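# Move tube rack from fume hood to bench, close sash

## Task

Carry the tube rack out of the fume hood and set it on the bench so that nothing of it sticks out beyond the bench's front edge or either side edge. The rack must finish standing upright with every tube seated all the way down in its hole, and the hood's sash must be lowered until fully shut. Failure if the rack or any tube ever touches the floor, or if the rack tips over or is left tilted. The result only counts if it holds without the robot supporting it; at the end the gripper must be open and the robot moved away.

## Robot and tools

Robot: TidyBot++, a single-arm mobile manipulator. The base is 0.54 m long, 0.50 m wide and 0.38 m tall, on four powered casters, and can drive forward, sideways and turn in place. On it sits one seven-joint arm with a two-finger gripper. The shoulder is 0.12 m ahead of the base centre and 0.68 m up. Cameras: base_camera (fixed on the base, looking forward and down) and wrist_camera (on the hand, looking along the fingers). The arm starts folded, hand pointing down. Occasionally a loose object gets a brief outside nudge.

Frames: the base frame has its origin on the floor below the base centre, x forward, y left, z up, in metres. hand_pose is reported in this frame; it is the point between the finger pads, with its z axis along the fingers and its y axis the closing direction. The odometry frame is the base frame as it was at the start. Heading in base_odometry is positive to the left, -3.142 to 3.142. base_tilt gives degrees of lean, forward and right positive.

execute_actions(actions, cameras): actions is a list holding one action or none (an empty list just reports state and pictures). An action may contain:
- base: exactly one relative move from where the base currently is. translate_m is a forward (+) or backward distance in metres, -2 to 2; strafe_m is a leftward (+) or rightward sideways shift in metres, -2 to 2; rotate_rad is a turn in place in radians, counter-clockwise from above positive, -6.3 to 6.3. A move that would need more than 8.667 s at its top speed is refused.
- joints: absolute target angles keyed by name: joint_1_rad to joint_7_rad in radians, and gripper_pos from 0 (open, about 85 mm gap) to 1 (closed, squeezing ~96-120 N per finger). Ranges: joint_2_rad ±2.249, joint_4_rad ±2.579, joint_6_rad ±2.099; joints 1, 3, 5, 7 are unlimited but go the short way, so turn them in steps under half a revolution. joint_1_rad positive turns the arm clockwise from above (opposite to rotate_rad). Near joint_1=0, joint_3=3.14, joint_5=0 the arm moves in the x-z plane: upper arm angle from vertical = joint_2, forearm = joint_2 - joint_4, hand = joint_2 - joint_4 - joint_6 (forward lean positive); lengths 0.42, 0.31, 0.31 m. Forward reach and height above the shoulder are the sums of length·sin and length·cos of those angles. joint_7 at 1.57 with the hand down makes the fingers open left-right.
- speeds: optional caps for this action only: translate_m and strafe_m 0.05-0.5 m/s, rotate_rad 0.1-1.57 rad/s (defaults are the maxima).
Base and joint motions start together. Keys left out may keep chasing earlier targets. Any unknown key or out-of-range number rejects the whole call. cameras: list of base_camera, wrist_camera or all; omitted/null means all, [] means none. A single action lasts at most 15 s.

wait(seconds 0-10): lets the scene run with no new command, then reports like an empty action. zoom_image(camera, region=[x0,y0,x1,y1] pixels, at most 504x504) gives a closer look at the latest image. read_manual gives licence texts only. finished_scene(scene) ends the current scene irreversibly and reports success; call it only once everything is stable and released.

Result lines: joint_positions and base_odometry give readings. base_status and joint_status describe how motions ended: done, off_target (stopped short, may still push), contact_stop or time_out (target dropped, holding). "joint command not followed" with a cause means a self-collision check refused the arm targets (the gripper still acts); not_followed joints may be retried on later calls. Nothing prevents the arm from hitting the base; ARM HIT reports a hard hit. A blocked base keeps shoving and may still say done. motor_effort shows percent of maximum, peak in brackets, with fixed biases. on_its_own lists uncommanded motion. If a result reports a stop, later calls in that same reply are skipped. Torque faults (sensor over limit: 104.5 N m joints 1-4, 51.3 N m joints 5-7) freeze the arm for 10 s. MOTOR HOT appears from 60 °C; an OVER-TEMPERATURE FAULT at 75 °C makes the arm sag, and keys then show limit_stop_at_motor_heat, needing the target resent. Holding loads heats motors, even while thinking.

Accuracy: friction leaves joints slightly short; improve by sending last command + (desired - read). Don't resend a read angle while carrying something, since the arm sags under load and may sink. hand_pose itself may be off a centimetre or two; trust the images. Odometry drifts and counts wheel slip as travel. The hand pointing down reaches at most about 0.94 m high, only close in.

Avoid: letting the rack or tubes drop, tip or reach the floor; slamming or pushing hard; driving the base while the arm is caught on something high (tip risk); horizontal force on a raised hand that can lift wheels. Backing off relieves a lean. At the end, open the gripper and drive clear.

Each tool is called after ">>>" by a JSON object that holds its "op" and its "data", one argument or row to a line.

## Session

>>> {"op": "execute_actions", "data": {
  "actions": []
}}

Scene clock: 0.00 s.
base_odometry: x=+0.000 y=+0.000 heading=+0.000 (m, m, rad; odometry frame)
base_tilt: forward=-0.6 right=+0.3 (deg)
base_status: not commanded
joint_positions: joint_1_rad=+0.040 joint_2_rad=-0.356 joint_3_rad=+3.159 joint_4_rad=-2.491 joint_5_rad=+0.029 joint_6_rad=-0.835 joint_7_rad=+1.602 gripper_pos=+0.000
joint_status: not commanded
motor_effort: joint_1_rad=+0 joint_2_rad=+0 joint_3_rad=+1 joint_4_rad=+12 joint_5_rad=+0 joint_6_rad=+0 joint_7_rad=+1 (%)
hand_pose: x=+0.2908 y=-0.0145 z=+0.6014 quat_wxyz=(+0.012, +0.996, -0.004, +0.085) (m; base frame)
pictures: base_camera, wrist_camera
Images, in order (width x height): base_camera 644x364, wrist_camera 644x476.

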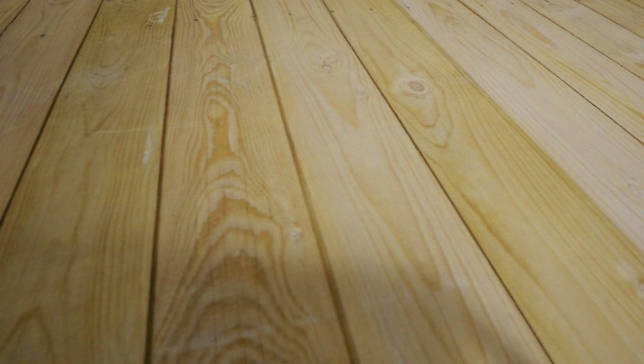

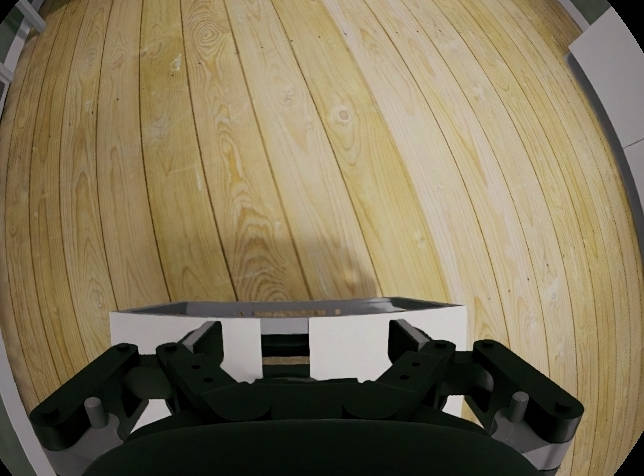

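>>> {"op": "execute_actions", "data": {
  "actions": [
    {"joints": {"joint_6_rad": 0.5}}
  ],
  "cameras": ["wrist_camera"]
}}

Scene clock: 1.80 s.
base_odometry: x=+0.000 y=+0.000 heading=+0.000 (m, m, rad; odometry frame)
base_tilt: forward=-0.6 right=+0.3 (deg)
base_status: not commanded
joint_positions: joint_1_rad=+0.040 joint_2_rad=-0.356 joint_3_rad=+3.159 joint_4_rad=-2.490 joint_5_rad=+0.029 joint_6_rad=+0.492 joint_7_rad=+1.602 gripper_pos=+0.000
joint_status: all done
motor_effort: joint_1_rad=+0(0) joint_2_rad=-6(6) joint_3_rad=+1(1) joint_4_rad=+21(21) joint_5_rad=+0(0) joint_6_rad=+8(8) joint_7_rad=+1(1) (%)
hand_pose: x=+0.5483 y=-0.0199 z=+0.8861 quat_wxyz=(+0.031, +0.732, +0.003, +0.681) (m; base frame)
pictures: wrist_camera
camera_calibration (this result's frames):
wrist_camera: T_world_to_cam=[[-0.0791805, -0.995556, 0.0509758, -0.0268476], [-0.111123, -0.0420027, -0.992919, 0.987139], [0.990647, -0.0842844, -0.107303, -0.31458], [0, 0, 0, 1]] pos_world=[0.419206, -0.01178, 0.947762]
Images, in order (width x height): wrist_camera 644x476.

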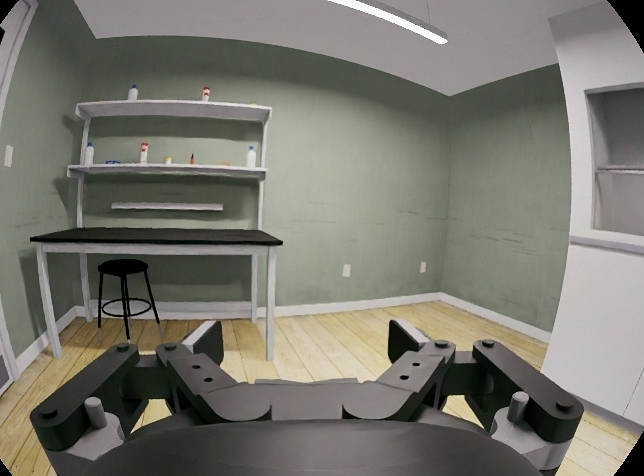

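>>> {"op": "execute_actions", "data": {
  "actions": [
    {"base": {"rotate_rad": -1.2}}
  ]
}}

Scene clock: 3.97 s.
base_odometry: x=+0.000 y=+0.000 heading=-1.199 (m, m, rad; odometry frame)
base_tilt: forward=-0.5 right=+0.3 (deg)
base_status: done
joint_positions: joint_1_rad=+0.040 joint_2_rad=-0.356 joint_3_rad=+3.159 joint_4_rad=-2.490 joint_5_rad=+0.029 joint_6_rad=+0.492 joint_7_rad=+1.602 gripper_pos=+0.000
joint_status: not commanded
motor_effort: joint_1_rad=+0(0) joint_2_rad=-6(8) joint_3_rad=+1(2) joint_4_rad=+21(21) joint_5_rad=+0(1) joint_6_rad=+8(8) joint_7_rad=+1(1) (%)
hand_pose: x=+0.5483 y=-0.0199 z=+0.8861 quat_wxyz=(+0.031, +0.732, +0.003, +0.681) (m; base frame)
pictures: base_camera, wrist_camera
camera_calibration (this result's frames):
wrist_camera: T_world_to_cam=[[-0.0791805, -0.995556, 0.0509756, -0.0268474], [-0.111123, -0.0420025, -0.992919, 0.987139], [0.990647, -0.0842843, -0.107303, -0.31458], [0, 0, 0, 1]] pos_world=[0.419206, -0.01178, 0.947761]
Images, in order (width x height): base_camera 644x364, wrist_camera 644x476.

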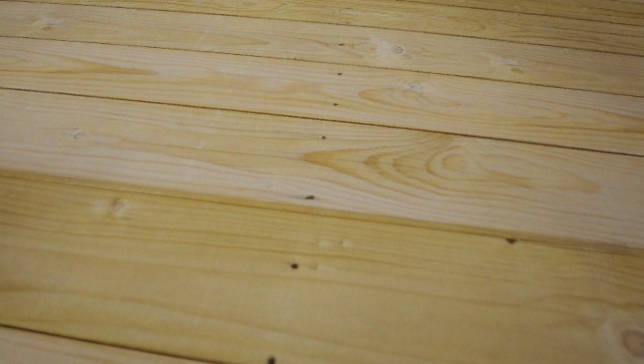

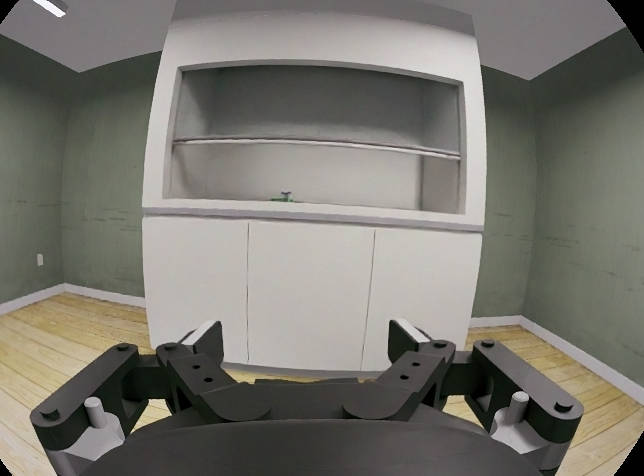

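>>> {"op": "zoom_image", "data": {
  "camera": "wrist_camera",
  "region": [140, 50, 500, 250]
}}

>>> {"op": "execute_actions", "data": {
  "actions": [
    {"base": {"rotate_rad": -0.1}, "joints": {"joint_1_rad": 0.0, "joint_2_rad": -0.2, "joint_3_rad": 3.14, "joint_4_rad": -1.9, "joint_5_rad": 0.0, "joint_6_rad": -0.1, "joint_7_rad": 1.57}}
  ]
}}

Region (140, 50, 500, 250) of wrist_camera's 644x476 image, scaled by 1.400.

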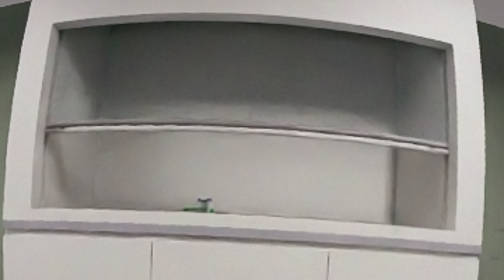

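Scene clock: 6.50 s.
base_odometry: x=+0.000 y=+0.000 heading=-1.298 (m, m, rad; odometry frame)
base_tilt: forward=-0.5 right=+0.3 (deg)
base_status: done
joint_positions: joint_1_rad=+0.019 joint_2_rad=-0.221 joint_3_rad=+3.159 joint_4_rad=-1.912 joint_5_rad=+0.023 joint_6_rad=-0.070 joint_7_rad=+1.602 gripper_pos=+0.000
joint_status: all done
motor_effort: joint_1_rad=+0(2) joint_2_rad=-13(14) joint_3_rad=+1(3) joint_4_rad=+23(23) joint_5_rad=+0(1) joint_6_rad=+8(9) joint_7_rad=+1(1) (%)
hand_pose: x=+0.6443 y=-0.0197 z=+0.9961 quat_wxyz=(+0.028, +0.771, +0.005, +0.636) (m; base frame)
pictures: base_camera, wrist_camera
camera_calibration (this result's frames):
wrist_camera: T_world_to_cam=[[-0.0682088, -0.996113, 0.0557343, -0.0364936], [-0.227219, -0.0388861, -0.973067, 1.16206], [0.971452, -0.0790356, -0.223683, -0.26944], [0, 0, 0, 1]] pos_world=[0.5233, -0.0124591, 1.07253]
Images, in order (width x height): base_camera 644x364, wrist_camera 644x476.

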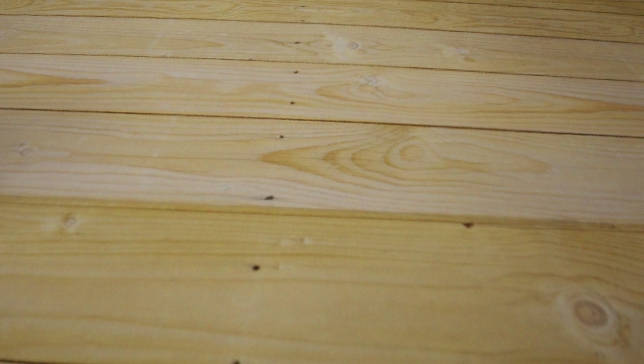

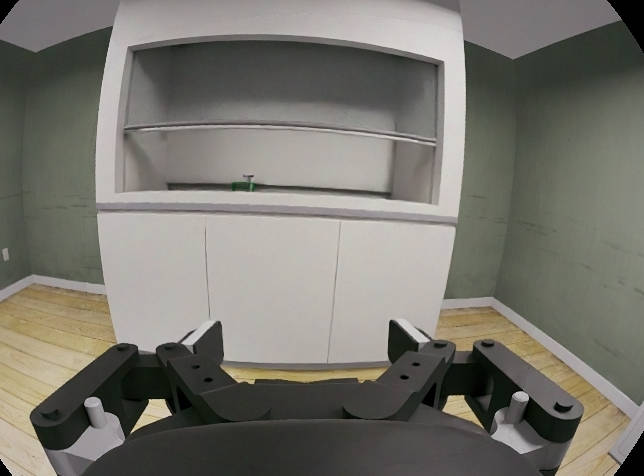

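>>> {"op": "execute_actions", "data": {
  "actions": [
    {"base": {"translate_m": 0.75}}
  ],
  "cameras": []
}}

>>> {"op": "execute_actions", "data": {
  "actions": [
    {"base": {"strafe_m": 0.22}, "joints": {"joint_2_rad": -0.1, "joint_4_rad": -1.5, "joint_6_rad": -0.5}}
  ]
}}

Scene clock: 9.83 s.
base_odometry: x=+0.201 y=-0.723 heading=-1.299 (m, m, rad; odometry frame)
base_tilt: forward=-0.5 right=+0.3 (deg)
base_status: done
joint_positions: joint_1_rad=+0.018 joint_2_rad=-0.209 joint_3_rad=+3.159 joint_4_rad=-1.910 joint_5_rad=+0.023 joint_6_rad=-0.073 joint_7_rad=+1.602 gripper_pos=+0.000
joint_status: not commanded
motor_effort: joint_1_rad=+0(0) joint_2_rad=-14(16) joint_3_rad=+1(2) joint_4_rad=+23(24) joint_5_rad=+0(0) joint_6_rad=+8(8) joint_7_rad=+1(1) (%)
hand_pose: x=+0.6481 y=-0.0193 z=+0.9897 quat_wxyz=(+0.028, +0.775, +0.005, +0.631) (m; base frame)
pictures: none
No camera images: the call's "cameras" was empty. Leave "cameras" out to get every camera's image.

Scene clock: 11.53 s.
base_odometry: x=+0.413 y=-0.664 heading=-1.299 (m, m, rad; odometry frame)
base_tilt: forward=-0.6 right=+0.3 (deg)
base_status: done
joint_positions: joint_1_rad=+0.011 joint_2_rad=-0.123 joint_3_rad=+3.153 joint_4_rad=-1.512 joint_5_rad=+0.021 joint_6_rad=-0.470 joint_7_rad=+1.602 gripper_pos=+0.000
joint_status: all done
motor_effort: joint_1_rad=+1(1) joint_2_rad=-17(18) joint_3_rad=+1(2) joint_4_rad=+23(25) joint_5_rad=+0(0) joint_6_rad=+8(9) joint_7_rad=+1(1) (%)
hand_pose: x=+0.6752 y=-0.0142 z=+1.0678 quat_wxyz=(+0.025, +0.801, +0.008, +0.598) (m; base frame)
pictures: base_camera, wrist_camera
camera_calibration (this result's frames):
wrist_camera: T_world_to_cam=[[-0.0558725, -0.996676, 0.0592848, -0.045033], [-0.321361, -0.0382662, -0.946183, 1.27397], [0.945307, -0.0719174, -0.318155, -0.164293], [0, 0, 0, 1]] pos_world=[0.562197, -0.00794861, 1.15581]
Images, in order (width x height): base_camera 644x364, wrist_camera 644x476.

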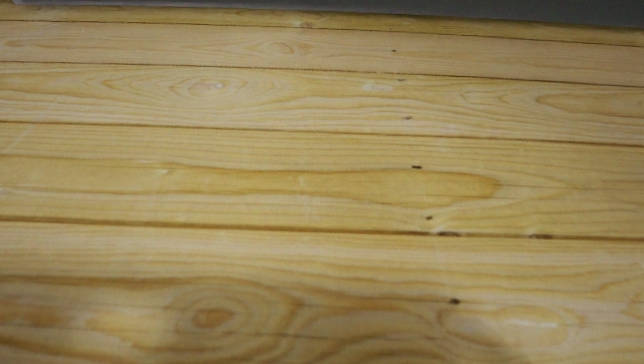

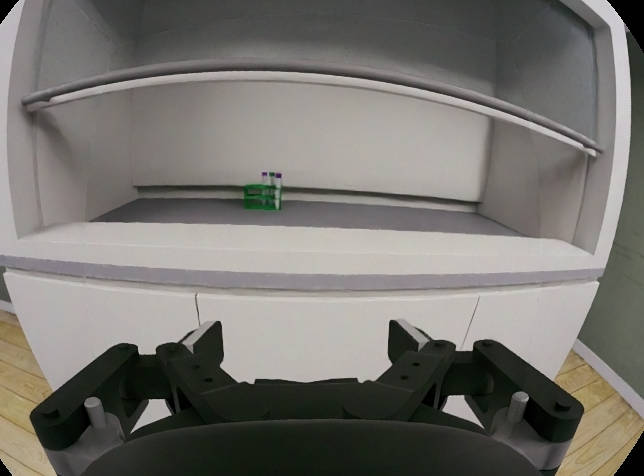

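>>> {"op": "zoom_image", "data": {
  "camera": "wrist_camera",
  "region": [200, 140, 340, 240]
}}

Region (200, 140, 340, 240) of wrist_camera's 644x476 image, scaled by 3.600; it fills the top 360 rows of this view, and the rest is white.

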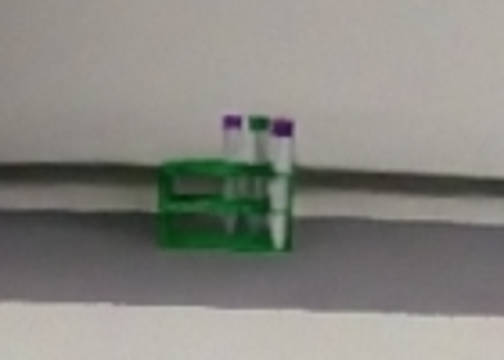

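>>> {"op": "execute_actions", "data": {
  "actions": [
    {"base": {"strafe_m": 0.1}, "joints": {"joint_2_rad": 0.2, "joint_4_rad": -1.33, "joint_6_rad": -0.2}}
  ]
}}

Scene clock: 15.17 s.
base_odometry: x=+0.510 y=-0.637 heading=-1.300 (m, m, rad; odometry frame)
base_tilt: forward=-0.5 right=+0.3 (deg)
base_status: done
joint_positions: joint_1_rad=+0.005 joint_2_rad=+0.199 joint_3_rad=+3.150 joint_4_rad=-1.346 joint_5_rad=+0.021 joint_6_rad=-0.231 joint_7_rad=+1.602 gripper_pos=+0.000
joint_status: all done
motor_effort: joint_1_rad=+1(2) joint_2_rad=-29(31) joint_3_rad=+1(4) joint_4_rad=+23(24) joint_5_rad=+0(0) joint_6_rad=+8(9) joint_7_rad=+1(1) (%)
hand_pose: x=+0.8212 y=-0.0090 z=+1.0393 quat_wxyz=(+0.023, +0.775, +0.014, +0.631) (m; base frame)
pictures: base_camera, wrist_camera
camera_calibration (this result's frames):
wrist_camera: T_world_to_cam=[[-0.0476908, -0.997069, 0.059832, -0.0373016], [-0.240792, -0.0466577, -0.969455, 1.25208], [0.969404, -0.0606412, -0.237861, -0.41419], [0, 0, 0, 1]] pos_world=[0.70123, -0.00389001, 1.11755]
Images, in order (width x height): base_camera 644x364, wrist_camera 644x476.

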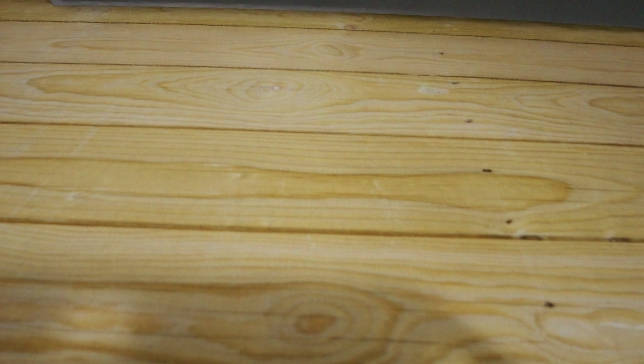

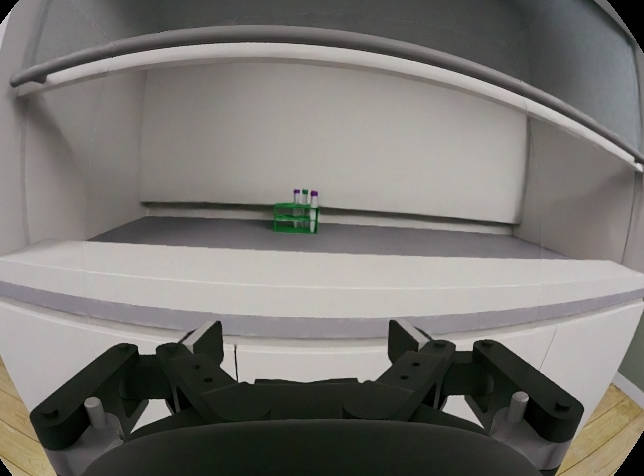

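>>> {"op": "execute_actions", "data": {
  "actions": [
    {"base": {"translate_m": 0.4}, "joints": {"joint_6_rad": -0.1}, "speeds": {"translate_m": 0.3}}
  ]
}}

Scene clock: 18.67 s.
base_odometry: x=+0.617 y=-1.023 heading=-1.299 (m, m, rad; odometry frame)
base_tilt: forward=-0.5 right=+0.3 (deg)
base_status: done
joint_positions: joint_1_rad=+0.005 joint_2_rad=+0.199 joint_3_rad=+3.150 joint_4_rad=-1.337 joint_5_rad=+0.021 joint_6_rad=-0.120 joint_7_rad=+1.602 gripper_pos=+0.000
joint_status: all done
motor_effort: joint_1_rad=+1(1) joint_2_rad=-31(33) joint_3_rad=+1(0) joint_4_rad=+24(27) joint_5_rad=+0(0) joint_6_rad=+9(10) joint_7_rad=+1(1) (%)
hand_pose: x=+0.8264 y=-0.0083 z=+1.0788 quat_wxyz=(+0.024, +0.736, +0.014, +0.676) (m; base frame)
pictures: base_camera, wrist_camera
camera_calibration (this result's frames):
wrist_camera: T_world_to_cam=[[-0.0521044, -0.997096, 0.0555461, -0.0304481], [-0.123479, -0.0487622, -0.991148, 1.21805], [0.990978, -0.0585019, -0.120579, -0.554159], [0, 0, 0, 1]] pos_world=[0.697976, -0.00338421, 1.14214]
Images, in order (width x height): base_camera 644x364, wrist_camera 644x476.

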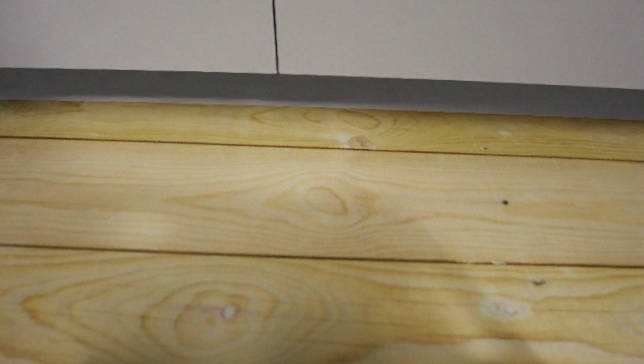

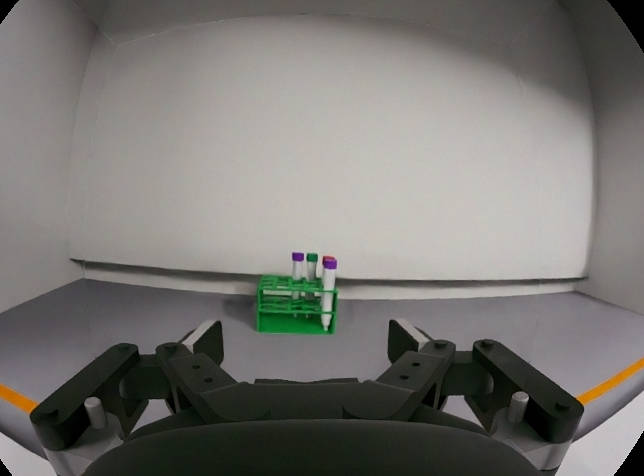

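>>> {"op": "zoom_image", "data": {
  "camera": "wrist_camera",
  "region": [230, 230, 370, 350]
}}

Region (230, 230, 370, 350) of wrist_camera's 644x476 image, scaled by 3.600; it fills the top 432 rows of this view, and the rest is white.

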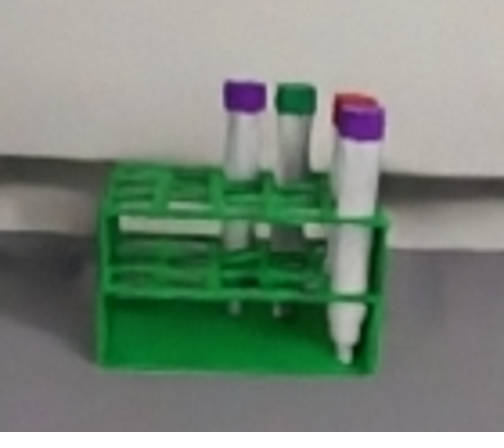

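>>> {"op": "execute_actions", "data": {
  "actions": [
    {"base": {"translate_m": 0.15}, "joints": {"joint_7_rad": 3.14, "gripper_pos": 0.75}, "speeds": {"translate_m": 0.3}}
  ]
}}

Scene clock: 24.87 s.
base_odometry: x=+0.658 y=-1.167 heading=-1.299 (m, m, rad; odometry frame)
base_tilt: forward=-0.5 right=+0.3 (deg)
base_status: done
joint_positions: joint_1_rad=+0.005 joint_2_rad=+0.204 joint_3_rad=+3.150 joint_4_rad=-1.337 joint_5_rad=+0.021 joint_6_rad=-0.120 joint_7_rad=+3.126 gripper_pos=+0.750
joint_status: all done
motor_effort: joint_1_rad=+0(3) joint_2_rad=-28(33) joint_3_rad=+1(2) joint_4_rad=+24(25) joint_5_rad=+0(0) joint_6_rad=+8(9) joint_7_rad=+1(1) (%)
hand_pose: x=+0.8284 y=-0.0083 z=+1.0753 quat_wxyz=(+0.483, +0.524, +0.520, +0.471) (m; base frame)
pictures: base_camera, wrist_camera
camera_calibration (this result's frames):
wrist_camera: T_world_to_cam=[[0.0493311, 0.00531242, 0.998768, -1.1201], [-0.053664, -0.998527, 0.00796171, 0.0747377], [0.99734, -0.0539906, -0.0489734, -0.638777], [0, 0, 0, 1]] pos_world=[0.696344, 0.0460901, 1.08684]
Images, in order (width x height): base_camera 644x364, wrist_camera 644x476.

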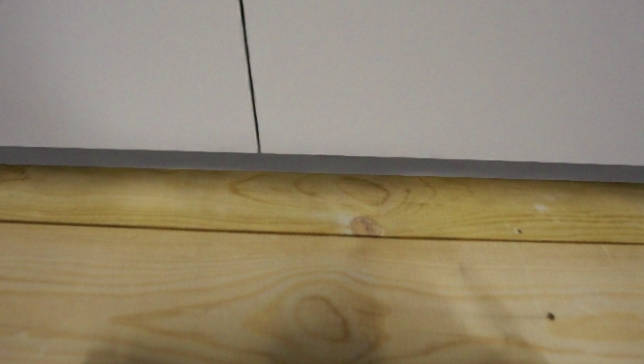

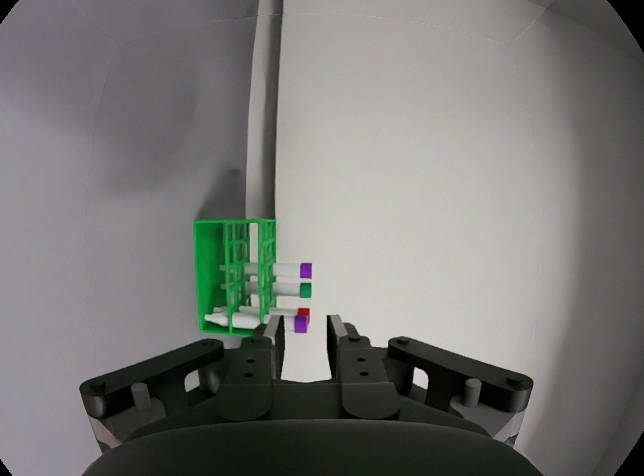

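>>> {"op": "zoom_image", "data": {
  "camera": "wrist_camera",
  "region": [170, 200, 350, 360]
}}

Region (170, 200, 350, 360) of wrist_camera's 644x476 image, scaled by 2.800.

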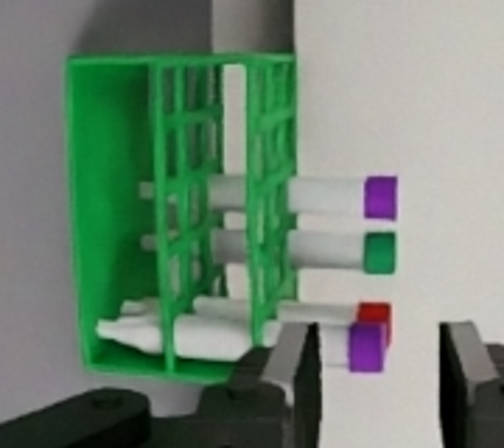

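>>> {"op": "execute_actions", "data": {
  "actions": [
    {"base": {"strafe_m": -0.02}, "joints": {"joint_2_rad": 0.32, "joint_4_rad": -1.40, "joint_6_rad": 0.07, "joint_7_rad": 3.15}}
  ],
  "cameras": ["wrist_camera"]
}}

Scene clock: 27.20 s.
base_odometry: x=+0.638 y=-1.173 heading=-1.299 (m, m, rad; odometry frame)
base_tilt: forward=-0.5 right=+0.3 (deg)
base_status: done
joint_positions: joint_1_rad=+0.006 joint_2_rad=+0.320 joint_3_rad=+3.150 joint_4_rad=-1.394 joint_5_rad=+0.021 joint_6_rad=+0.040 joint_7_rad=+3.126 gripper_pos=+0.750
joint_status: all done
motor_effort: joint_1_rad=+1(2) joint_2_rad=-33(36) joint_3_rad=+1(3) joint_4_rad=+24(26) joint_5_rad=+0(0) joint_6_rad=+9(9) joint_7_rad=+1(1) (%)
hand_pose: x=+0.8721 y=-0.0077 z=+1.0046 quat_wxyz=(+0.479, +0.526, +0.524, +0.469) (m; base frame)
pictures: wrist_camera
camera_calibration (this result's frames):
wrist_camera: T_world_to_cam=[[0.0618391, 0.00602768, 0.998068, -1.06186], [-0.0502082, -0.998697, 0.00914232, 0.0741074], [0.996822, -0.0506766, -0.0614558, -0.672781], [0, 0, 0, 1]] pos_world=[0.740028, 0.0463172, 1.01779]
Images, in order (width x height): wrist_camera 644x476.

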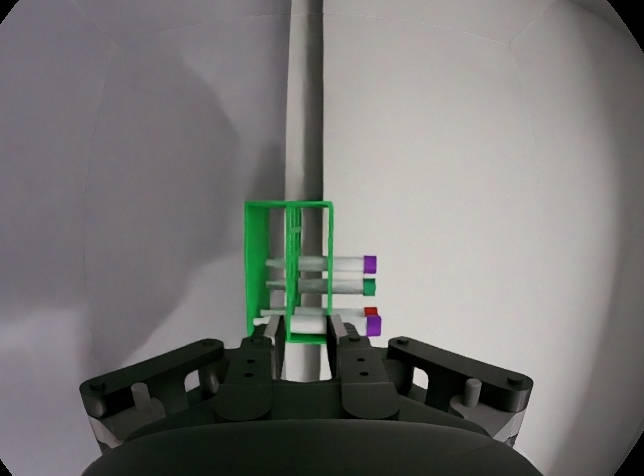

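>>> {"op": "execute_actions", "data": {
  "actions": [
    {"base": {"translate_m": 0.08}, "joints": {"joint_2_rad": 0.293}, "speeds": {"translate_m": 0.15}}
  ],
  "cameras": ["wrist_camera"]
}}

Scene clock: 28.90 s.
base_odometry: x=+0.660 y=-1.250 heading=-1.299 (m, m, rad; odometry frame)
base_tilt: forward=-0.5 right=+0.3 (deg)
base_status: done
joint_positions: joint_1_rad=+0.006 joint_2_rad=+0.299 joint_3_rad=+3.150 joint_4_rad=-1.395 joint_5_rad=+0.021 joint_6_rad=+0.042 joint_7_rad=+3.126 gripper_pos=+0.750
joint_status: all done
motor_effort: joint_1_rad=+1(2) joint_2_rad=-33(37) joint_3_rad=+1(2) joint_4_rad=+24(25) joint_5_rad=+0(0) joint_6_rad=+9(9) joint_7_rad=+1(1) (%)
hand_pose: x=+0.8651 y=-0.0076 z=+1.0206 quat_wxyz=(+0.484, +0.521, +0.518, +0.475) (m; base frame)
pictures: wrist_camera
camera_calibration (this result's frames):
wrist_camera: T_world_to_cam=[[0.0396593, 0.00615898, 0.999194, -1.05935], [-0.0503635, -0.998698, 0.00815491, 0.0748026], [0.997943, -0.0506463, -0.0392975, -0.688403], [0, 0, 0, 1]] pos_world=[0.732768, 0.0463647, 1.03084]
Images, in order (width x height): wrist_camera 644x476.

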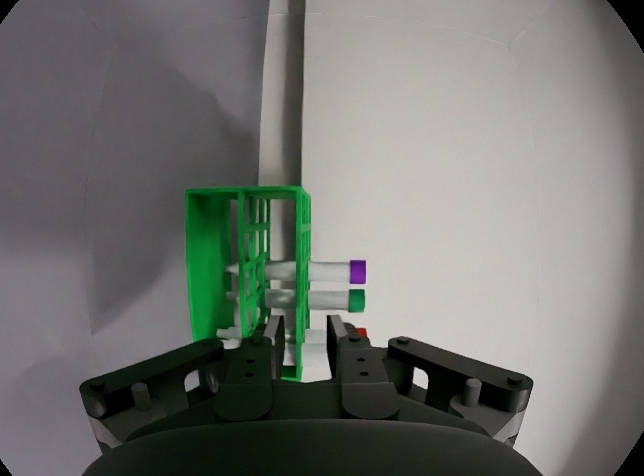

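>>> {"op": "zoom_image", "data": {
  "camera": "wrist_camera",
  "region": [170, 170, 400, 400]
}}

Region (170, 170, 400, 400) of wrist_camera's 644x476 image, scaled by 2.191.

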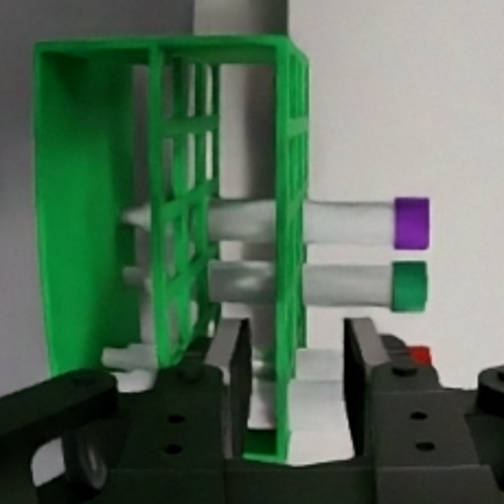

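>>> {"op": "execute_actions", "data": {
  "actions": [
    {"joints": {"joint_2_rad": 0.309}}
  ],
  "cameras": ["wrist_camera"]
}}

Scene clock: 30.20 s.
base_odometry: x=+0.660 y=-1.250 heading=-1.299 (m, m, rad; odometry frame)
base_tilt: forward=-0.5 right=+0.3 (deg)
base_status: not commanded
joint_positions: joint_1_rad=+0.006 joint_2_rad=+0.300 joint_3_rad=+3.150 joint_4_rad=-1.395 joint_5_rad=+0.021 joint_6_rad=+0.042 joint_7_rad=+3.126 gripper_pos=+0.750
joint_status: all done
motor_effort: joint_1_rad=+1(0) joint_2_rad=-32(33) joint_3_rad=+1(1) joint_4_rad=+23(24) joint_5_rad=+0(0) joint_6_rad=+8(9) joint_7_rad=+1(1) (%)
hand_pose: x=+0.8657 y=-0.0076 z=+1.0194 quat_wxyz=(+0.484, +0.521, +0.519, +0.474) (m; base frame)
pictures: wrist_camera
camera_calibration (this result's frames):
wrist_camera: T_world_to_cam=[[0.04124, 0.00615002, 0.99913, -1.0595], [-0.0503503, -0.998698, 0.00822561, 0.0747528], [0.99788, -0.0506457, -0.0408766, -0.687319], [0, 0, 0, 1]] pos_world=[0.733319, 0.0463616, 1.02987]
Images, in order (width x height): wrist_camera 644x476.

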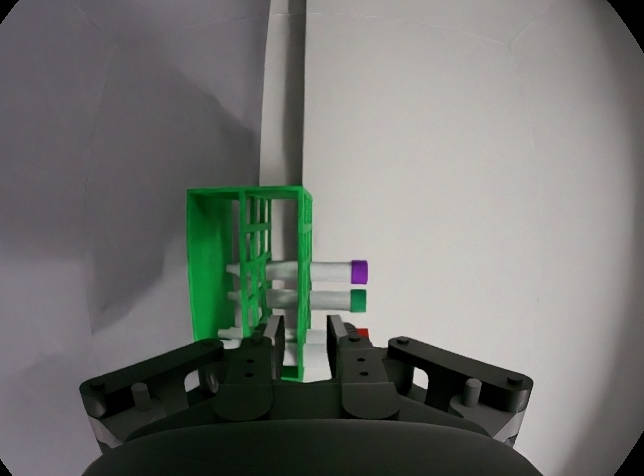

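>>> {"op": "execute_actions", "data": {
  "actions": [
    {"joints": {"joint_2_rad": 0.318}}
  ],
  "cameras": ["wrist_camera"]
}}

Scene clock: 30.80 s.
base_odometry: x=+0.660 y=-1.250 heading=-1.299 (m, m, rad; odometry frame)
base_tilt: forward=-0.5 right=+0.3 (deg)
base_status: not commanded
joint_positions: joint_1_rad=+0.006 joint_2_rad=+0.302 joint_3_rad=+3.150 joint_4_rad=-1.395 joint_5_rad=+0.021 joint_6_rad=+0.042 joint_7_rad=+3.127 gripper_pos=+0.750
joint_status: all done
motor_effort: joint_1_rad=+1(1) joint_2_rad=-32(33) joint_3_rad=+1(1) joint_4_rad=+23(24) joint_5_rad=+0(0) joint_6_rad=+8(9) joint_7_rad=+1(1) (%)
hand_pose: x=+0.8663 y=-0.0076 z=+1.0181 quat_wxyz=(+0.484, +0.522, +0.519, +0.474) (m; base frame)
pictures: wrist_camera
camera_calibration (this result's frames):
wrist_camera: T_world_to_cam=[[0.0430155, 0.00614012, 0.999056, -1.05966], [-0.0503356, -0.998698, 0.00830518, 0.0746968], [0.997806, -0.0506454, -0.0426504, -0.686101], [0, 0, 0, 1]] pos_world=[0.733937, 0.0463581, 1.02878]
Images, in order (width x height): wrist_camera 644x476.

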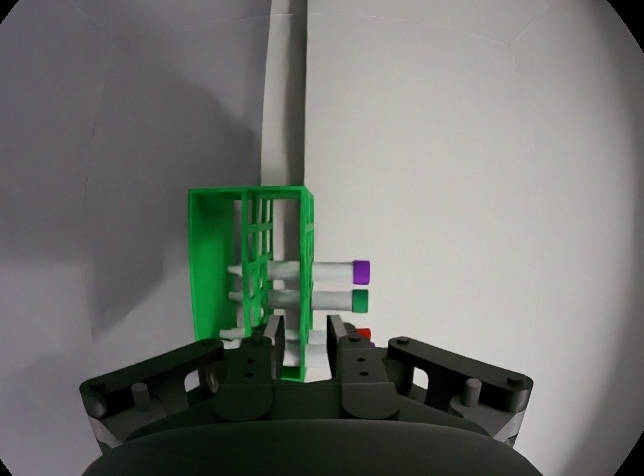

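>>> {"op": "execute_actions", "data": {
  "actions": [
    {"base": {"translate_m": 0.025}, "joints": {"joint_2_rad": 0.314}}
  ],
  "cameras": ["wrist_camera"]
}}

Scene clock: 31.83 s.
base_odometry: x=+0.666 y=-1.275 heading=-1.299 (m, m, rad; odometry frame)
base_tilt: forward=-0.5 right=+0.3 (deg)
base_status: done
joint_positions: joint_1_rad=+0.006 joint_2_rad=+0.312 joint_3_rad=+3.150 joint_4_rad=-1.395 joint_5_rad=+0.021 joint_6_rad=+0.043 joint_7_rad=+3.127 gripper_pos=+0.750
joint_status: all done
motor_effort: joint_1_rad=+0(2) joint_2_rad=-34(36) joint_3_rad=+1(0) joint_4_rad=+23(25) joint_5_rad=+0(0) joint_6_rad=+8(9) joint_7_rad=+1(1) (%)
hand_pose: x=+0.8697 y=-0.0076 z=+1.0105 quat_wxyz=(+0.481, +0.524, +0.522, +0.471) (m; base frame)
pictures: wrist_camera
camera_calibration (this result's frames):
wrist_camera: T_world_to_cam=[[0.0530049, 0.00608503, 0.998576, -1.06036], [-0.0502414, -0.998699, 0.00875262, 0.0743822], [0.99733, -0.0506337, -0.0526302, -0.679354], [0, 0, 0, 1]] pos_world=[0.737481, 0.0463395, 1.02244]
Images, in order (width x height): wrist_camera 644x476.

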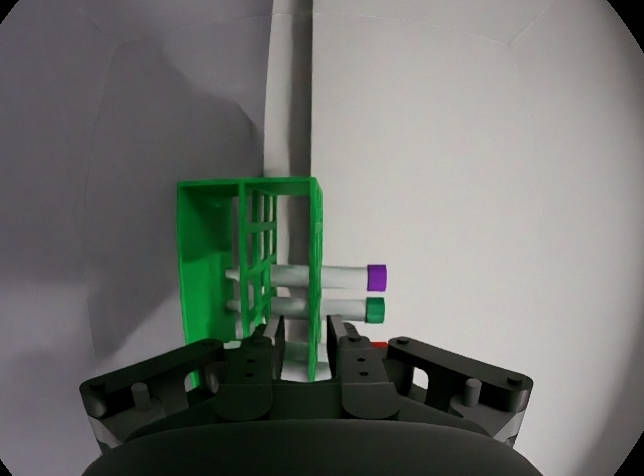

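>>> {"op": "zoom_image", "data": {
  "camera": "wrist_camera",
  "region": [170, 170, 400, 400]
}}

Region (170, 170, 400, 400) of wrist_camera's 644x476 image, scaled by 2.191.

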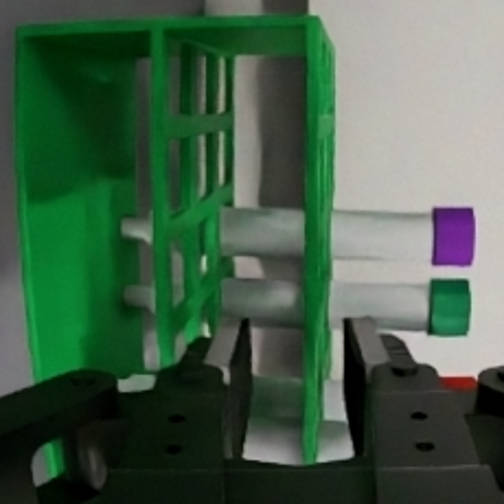

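>>> {"op": "execute_actions", "data": {
  "actions": [
    {"base": {"translate_m": 0.04}, "joints": {"joint_2_rad": 0.311}, "speeds": {"translate_m": 0.05}}
  ]
}}

Scene clock: 33.57 s.
base_odometry: x=+0.677 y=-1.313 heading=-1.299 (m, m, rad; odometry frame)
base_tilt: forward=-0.5 right=+0.3 (deg)
base_status: done
joint_positions: joint_1_rad=+0.006 joint_2_rad=+0.311 joint_3_rad=+3.150 joint_4_rad=-1.395 joint_5_rad=+0.021 joint_6_rad=+0.043 joint_7_rad=+3.126 gripper_pos=+0.750
joint_status: all done
motor_effort: joint_1_rad=+0(1) joint_2_rad=-35(35) joint_3_rad=+1(0) joint_4_rad=+24(25) joint_5_rad=+0(0) joint_6_rad=+9(9) joint_7_rad=+1(1) (%)
hand_pose: x=+0.8694 y=-0.0076 z=+1.0113 quat_wxyz=(+0.481, +0.524, +0.521, +0.471) (m; base frame)
pictures: base_camera, wrist_camera
camera_calibration (this result's frames):
wrist_camera: T_world_to_cam=[[0.0517717, 0.00609376, 0.99864, -1.06013], [-0.0502455, -0.998699, 0.00869895, 0.0744216], [0.997394, -0.0506275, -0.0513982, -0.680313], [0, 0, 0, 1]] pos_world=[0.737165, 0.0463424, 1.02308]
Images, in order (width x height): base_camera 644x364, wrist_camera 644x476.

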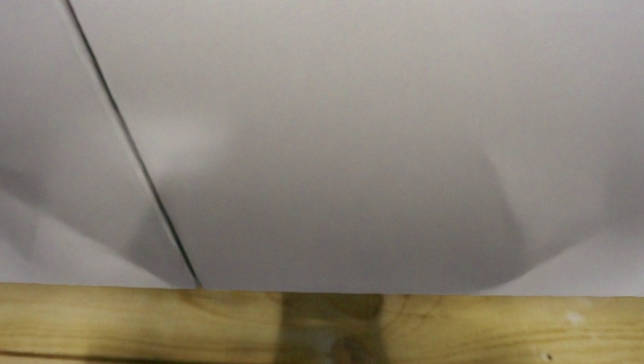

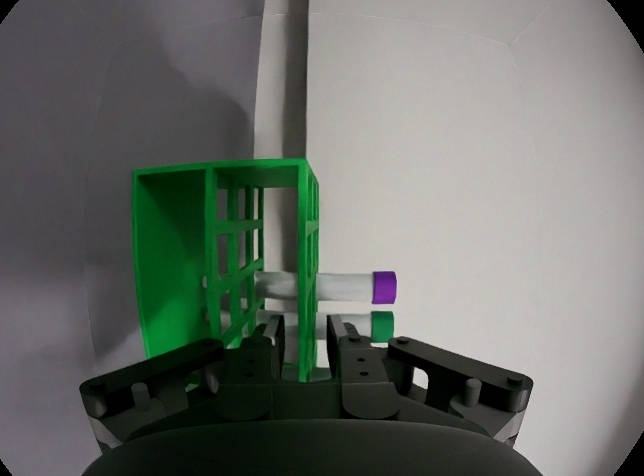

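>>> {"op": "execute_actions", "data": {
  "actions": [
    {"joints": {"gripper_pos": 1.0}}
  ],
  "cameras": ["wrist_camera"]
}}

Scene clock: 34.80 s.
base_odometry: x=+0.677 y=-1.313 heading=-1.299 (m, m, rad; odometry frame)
base_tilt: forward=-0.5 right=+0.3 (deg)
base_status: not commanded
joint_positions: joint_1_rad=+0.006 joint_2_rad=+0.309 joint_3_rad=+3.150 joint_4_rad=-1.395 joint_5_rad=+0.019 joint_6_rad=+0.058 joint_7_rad=+3.126 gripper_pos=+0.983
joint_status: all done
motor_effort: joint_1_rad=-2(1) joint_2_rad=-31(35) joint_3_rad=-1(1) joint_4_rad=+21(25) joint_5_rad=+0(1) joint_6_rad=+7(9) joint_7_rad=+1(2) (%)
hand_pose: x=+0.8689 y=-0.0076 z=+1.0172 quat_wxyz=(+0.485, +0.520, +0.517, +0.476) (m; base frame)
pictures: wrist_camera
camera_calibration (this result's frames):
wrist_camera: T_world_to_cam=[[0.035203, 0.00413262, 0.999372, -1.05244], [-0.0503301, -0.998715, 0.0059028, 0.0773309], [0.998112, -0.0505063, -0.0349498, -0.696882], [0, 0, 0, 1]] pos_world=[0.736507, 0.0463839, 1.02696]
Images, in order (width x height): wrist_camera 644x476.

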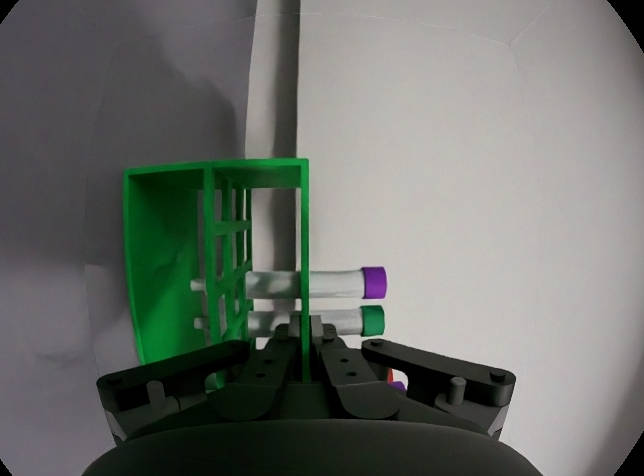

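>>> {"op": "execute_actions", "data": {
  "actions": [
    {"joints": {"joint_2_rad": 0.25, "joint_4_rad": -1.22, "joint_6_rad": -0.09}}
  ],
  "cameras": ["wrist_camera"]
}}

Scene clock: 36.60 s.
base_odometry: x=+0.677 y=-1.313 heading=-1.299 (m, m, rad; odometry frame)
base_tilt: forward=-0.5 right=+0.3 (deg)
base_status: not commanded
joint_positions: joint_1_rad=+0.006 joint_2_rad=+0.264 joint_3_rad=+3.150 joint_4_rad=-1.234 joint_5_rad=+0.019 joint_6_rad=-0.066 joint_7_rad=+3.127 gripper_pos=+0.983
joint_status: all done
motor_effort: joint_1_rad=+1(0) joint_2_rad=-32(37) joint_3_rad=+1(0) joint_4_rad=+25(26) joint_5_rad=+0(0) joint_6_rad=+9(10) joint_7_rad=+1(1) (%)
hand_pose: x=+0.8537 y=-0.0081 z=+1.1133 quat_wxyz=(+0.507, +0.500, +0.496, +0.497) (m; base frame)
pictures: wrist_camera
camera_calibration (this result's frames):
wrist_camera: T_world_to_cam=[[-0.0481055, 0.00499126, 0.99883, -1.07614], [-0.0528676, -0.998599, 0.0024439, 0.0815233], [0.997442, -0.0526882, 0.0483019, -0.7705], [0, 0, 0, 1]] pos_world=[0.721071, 0.0461841, 1.1119]
Images, in order (width x height): wrist_camera 644x476.

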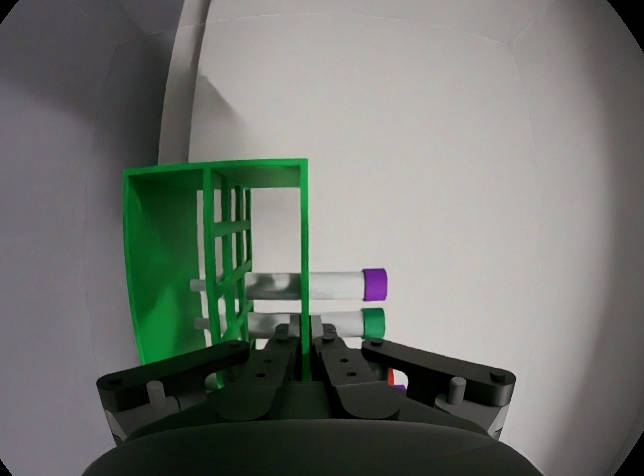

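>>> {"op": "execute_actions", "data": {
  "actions": [
    {"base": {"translate_m": -0.33}, "speeds": {"translate_m": 0.25}}
  ],
  "cameras": ["wrist_camera"]
}}

Scene clock: 38.97 s.
base_odometry: x=+0.588 y=-0.995 heading=-1.299 (m, m, rad; odometry frame)
base_tilt: forward=-0.5 right=+0.3 (deg)
base_status: done
joint_positions: joint_1_rad=+0.005 joint_2_rad=+0.260 joint_3_rad=+3.149 joint_4_rad=-1.233 joint_5_rad=+0.019 joint_6_rad=-0.069 joint_7_rad=+3.126 gripper_pos=+0.983
joint_status: not commanded
motor_effort: joint_1_rad=+1(3) joint_2_rad=-32(38) joint_3_rad=+1(3) joint_4_rad=+25(26) joint_5_rad=+0(0) joint_6_rad=+10(10) joint_7_rad=+1(1) (%)
hand_pose: x=+0.8517 y=-0.0076 z=+1.1155 quat_wxyz=(+0.507, +0.500, +0.496, +0.497) (m; base frame)
pictures: wrist_camera
camera_calibration (this result's frames):
wrist_camera: T_world_to_cam=[[-0.0489775, 0.00485844, 0.998788, -1.07767], [-0.0522939, -0.998629, 0.00229333, 0.0815255], [0.99743, -0.0521182, 0.0491645, -0.769559], [0, 0, 0, 1]] pos_world=[0.719063, 0.0465415, 1.11401]
Images, in order (width x height): wrist_camera 644x476.

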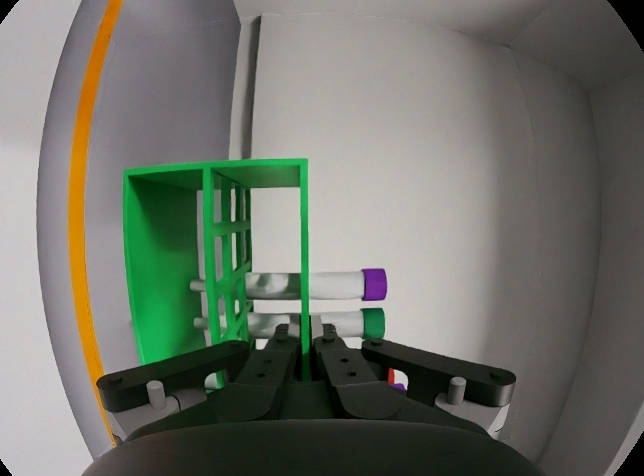

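>>> {"op": "execute_actions", "data": {
  "actions": [
    {"base": {"translate_m": -0.87}, "speeds": {"translate_m": 0.4}}
  ],
  "cameras": ["wrist_camera"]
}}

>>> {"op": "execute_actions", "data": {
  "actions": [
    {"base": {"rotate_rad": 1.571}, "joints": {"joint_2_rad": 0.21, "joint_4_rad": -1.65, "joint_6_rad": 0.31}, "speeds": {"rotate_rad": 0.8}}
  ]
}}

Scene clock: 43.80 s.
base_odometry: x=+0.355 y=-0.157 heading=-1.299 (m, m, rad; odometry frame)
base_tilt: forward=-0.5 right=+0.3 (deg)
base_status: done
joint_positions: joint_1_rad=+0.005 joint_2_rad=+0.259 joint_3_rad=+3.149 joint_4_rad=-1.233 joint_5_rad=+0.019 joint_6_rad=-0.071 joint_7_rad=+3.127 gripper_pos=+0.983
joint_status: not commanded
motor_effort: joint_1_rad=+1(0) joint_2_rad=-35(37) joint_3_rad=+1(1) joint_4_rad=+26(27) joint_5_rad=+0(0) joint_6_rad=+10(10) joint_7_rad=+0(1) (%)
hand_pose: x=+0.8515 y=-0.0076 z=+1.1154 quat_wxyz=(+0.507, +0.500, +0.496, +0.497) (m; base frame)
pictures: wrist_camera
camera_calibration (this result's frames):
wrist_camera: T_world_to_cam=[[-0.0478935, 0.00483976, 0.998841, -1.07855], [-0.0523245, -0.998627, 0.00232982, 0.0814902], [0.997481, -0.0521523, 0.048081, -0.768163], [0, 0, 0, 1]] pos_world=[0.718837, 0.0465368, 1.11404]
Images, in order (width x height): wrist_camera 644x476.

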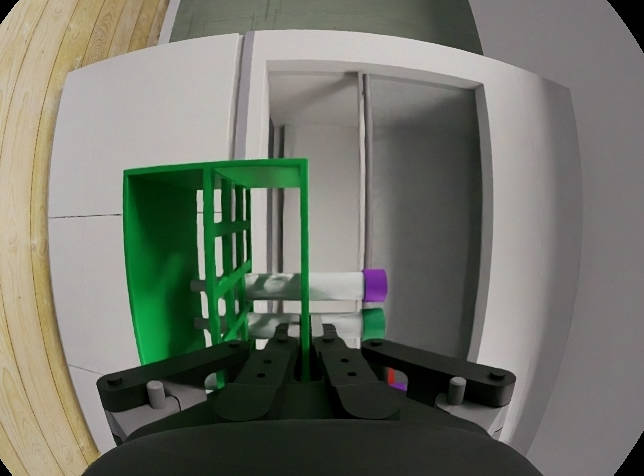

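Scene clock: 46.57 s.
base_odometry: x=+0.355 y=-0.157 heading=+0.272 (m, m, rad; odometry frame)
base_tilt: forward=-0.5 right=+0.3 (deg)
base_status: done
joint_positions: joint_1_rad=-0.004 joint_2_rad=+0.240 joint_3_rad=+3.145 joint_4_rad=-1.646 joint_5_rad=+0.019 joint_6_rad=+0.273 joint_7_rad=+3.127 gripper_pos=+0.983
joint_status: all done
motor_effort: joint_1_rad=+0(4) joint_2_rad=-30(34) joint_3_rad=+1(3) joint_4_rad=+24(26) joint_5_rad=+0(1) joint_6_rad=+9(10) joint_7_rad=+1(0) (%)
hand_pose: x=+0.8289 y=+0.0039 z=+0.9803 quat_wxyz=(+0.489, +0.508, +0.513, +0.490) (m; base frame)
pictures: base_camera, wrist_camera
camera_calibration (this result's frames):
wrist_camera: T_world_to_cam=[[0.000997157, 0.00205477, 0.999997, -0.986416], [-0.0319575, -0.999487, 0.00208559, 0.0755414], [0.999489, -0.0319595, -0.00093098, -0.692188], [0, 0, 0, 1]] pos_world=[0.695232, 0.0554075, 0.985611]
Images, in order (width x height): base_camera 644x364, wrist_camera 644x476.

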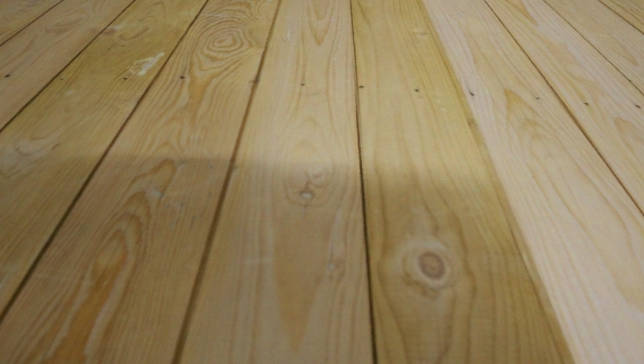

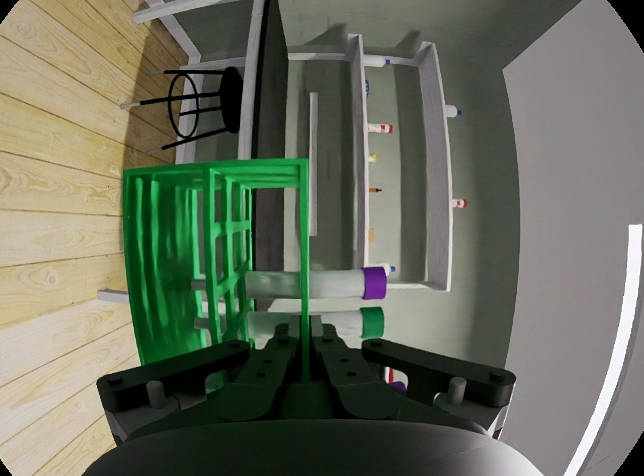

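>>> {"op": "execute_actions", "data": {
  "actions": [
    {"base": {"translate_m": 1.05}, "joints": {"joint_2_rad": 0.245, "joint_4_rad": -1.887, "joint_6_rad": 0.6}, "speeds": {"translate_m": 0.45}}
  ]
}}

Scene clock: 50.77 s.
base_odometry: x=+1.366 y=+0.126 heading=+0.272 (m, m, rad; odometry frame)
base_tilt: forward=-0.5 right=+0.3 (deg)
base_status: done
joint_positions: joint_1_rad=-0.004 joint_2_rad=+0.241 joint_3_rad=+3.145 joint_4_rad=-1.887 joint_5_rad=+0.019 joint_6_rad=+0.565 joint_7_rad=+3.126 gripper_pos=+0.983
joint_status: all done
motor_effort: joint_1_rad=+0(0) joint_2_rad=-29(33) joint_3_rad=+1(0) joint_4_rad=+22(25) joint_5_rad=+0(0) joint_6_rad=+10(10) joint_7_rad=+1(1) (%)
hand_pose: x=+0.7975 y=+0.0054 z=+0.9264 quat_wxyz=(+0.499, +0.495, +0.501, +0.504) (m; base frame)
pictures: base_camera, wrist_camera
camera_calibration (this result's frames):
wrist_camera: T_world_to_cam=[[-0.0479367, -0.00038668, 0.99885, -0.892366], [-0.0270488, -0.999633, -0.00168511, 0.075686], [0.998484, -0.0270985, 0.0479086, -0.705262], [0, 0, 0, 1]] pos_world=[0.663463, 0.0562017, 0.925256]
Images, in order (width x height): base_camera 644x364, wrist_camera 644x476.

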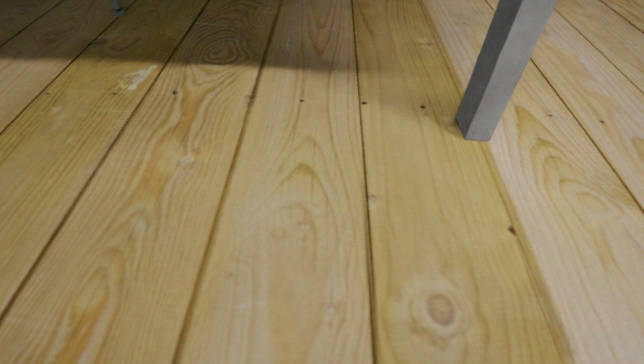

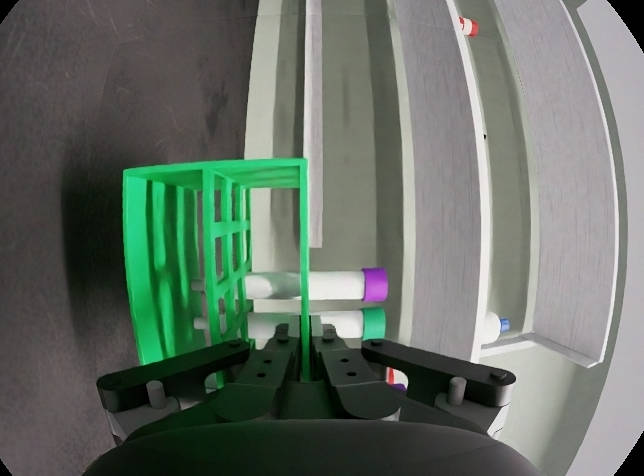

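>>> {"op": "execute_actions", "data": {
  "actions": [
    {"joints": {"joint_2_rad": 0.39, "joint_6_rad": 0.745}}
  ],
  "cameras": ["wrist_camera"]
}}

Scene clock: 52.43 s.
base_odometry: x=+1.366 y=+0.126 heading=+0.272 (m, m, rad; odometry frame)
base_tilt: forward=-0.5 right=+0.3 (deg)
base_status: not commanded
joint_positions: joint_1_rad=-0.004 joint_2_rad=+0.395 joint_3_rad=+3.145 joint_4_rad=-1.887 joint_5_rad=+0.019 joint_6_rad=+0.707 joint_7_rad=+3.126 gripper_pos=+0.983
joint_status: all done
motor_effort: joint_1_rad=+1(0) joint_2_rad=-33(36) joint_3_rad=+1(1) joint_4_rad=+20(22) joint_5_rad=-1(0) joint_6_rad=+10(10) joint_7_rad=+0(1) (%)
hand_pose: x=+0.8302 y=+0.0062 z=+0.8637 quat_wxyz=(+0.496, +0.498, +0.504, +0.502) (m; base frame)
pictures: wrist_camera
camera_calibration (this result's frames):
wrist_camera: T_world_to_cam=[[-0.0364363, -0.00157091, 0.999335, -0.838174], [-0.0248159, -0.999689, -0.00247627, 0.0761349], [0.999028, -0.0248896, 0.036386, -0.725461], [0, 0, 0, 1]] pos_world=[0.696105, 0.0567381, 0.864202]
Images, in order (width x height): wrist_camera 644x476.

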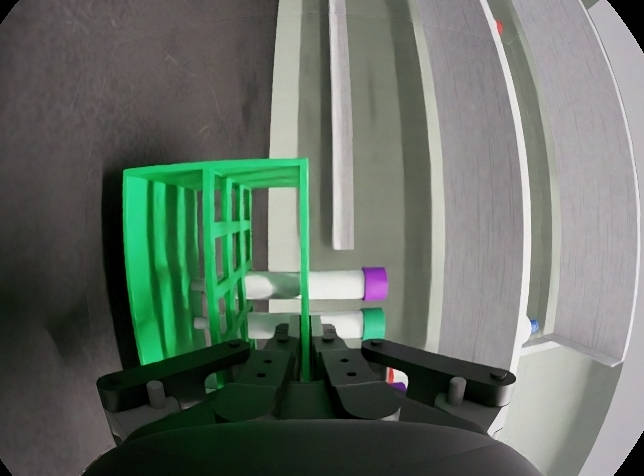

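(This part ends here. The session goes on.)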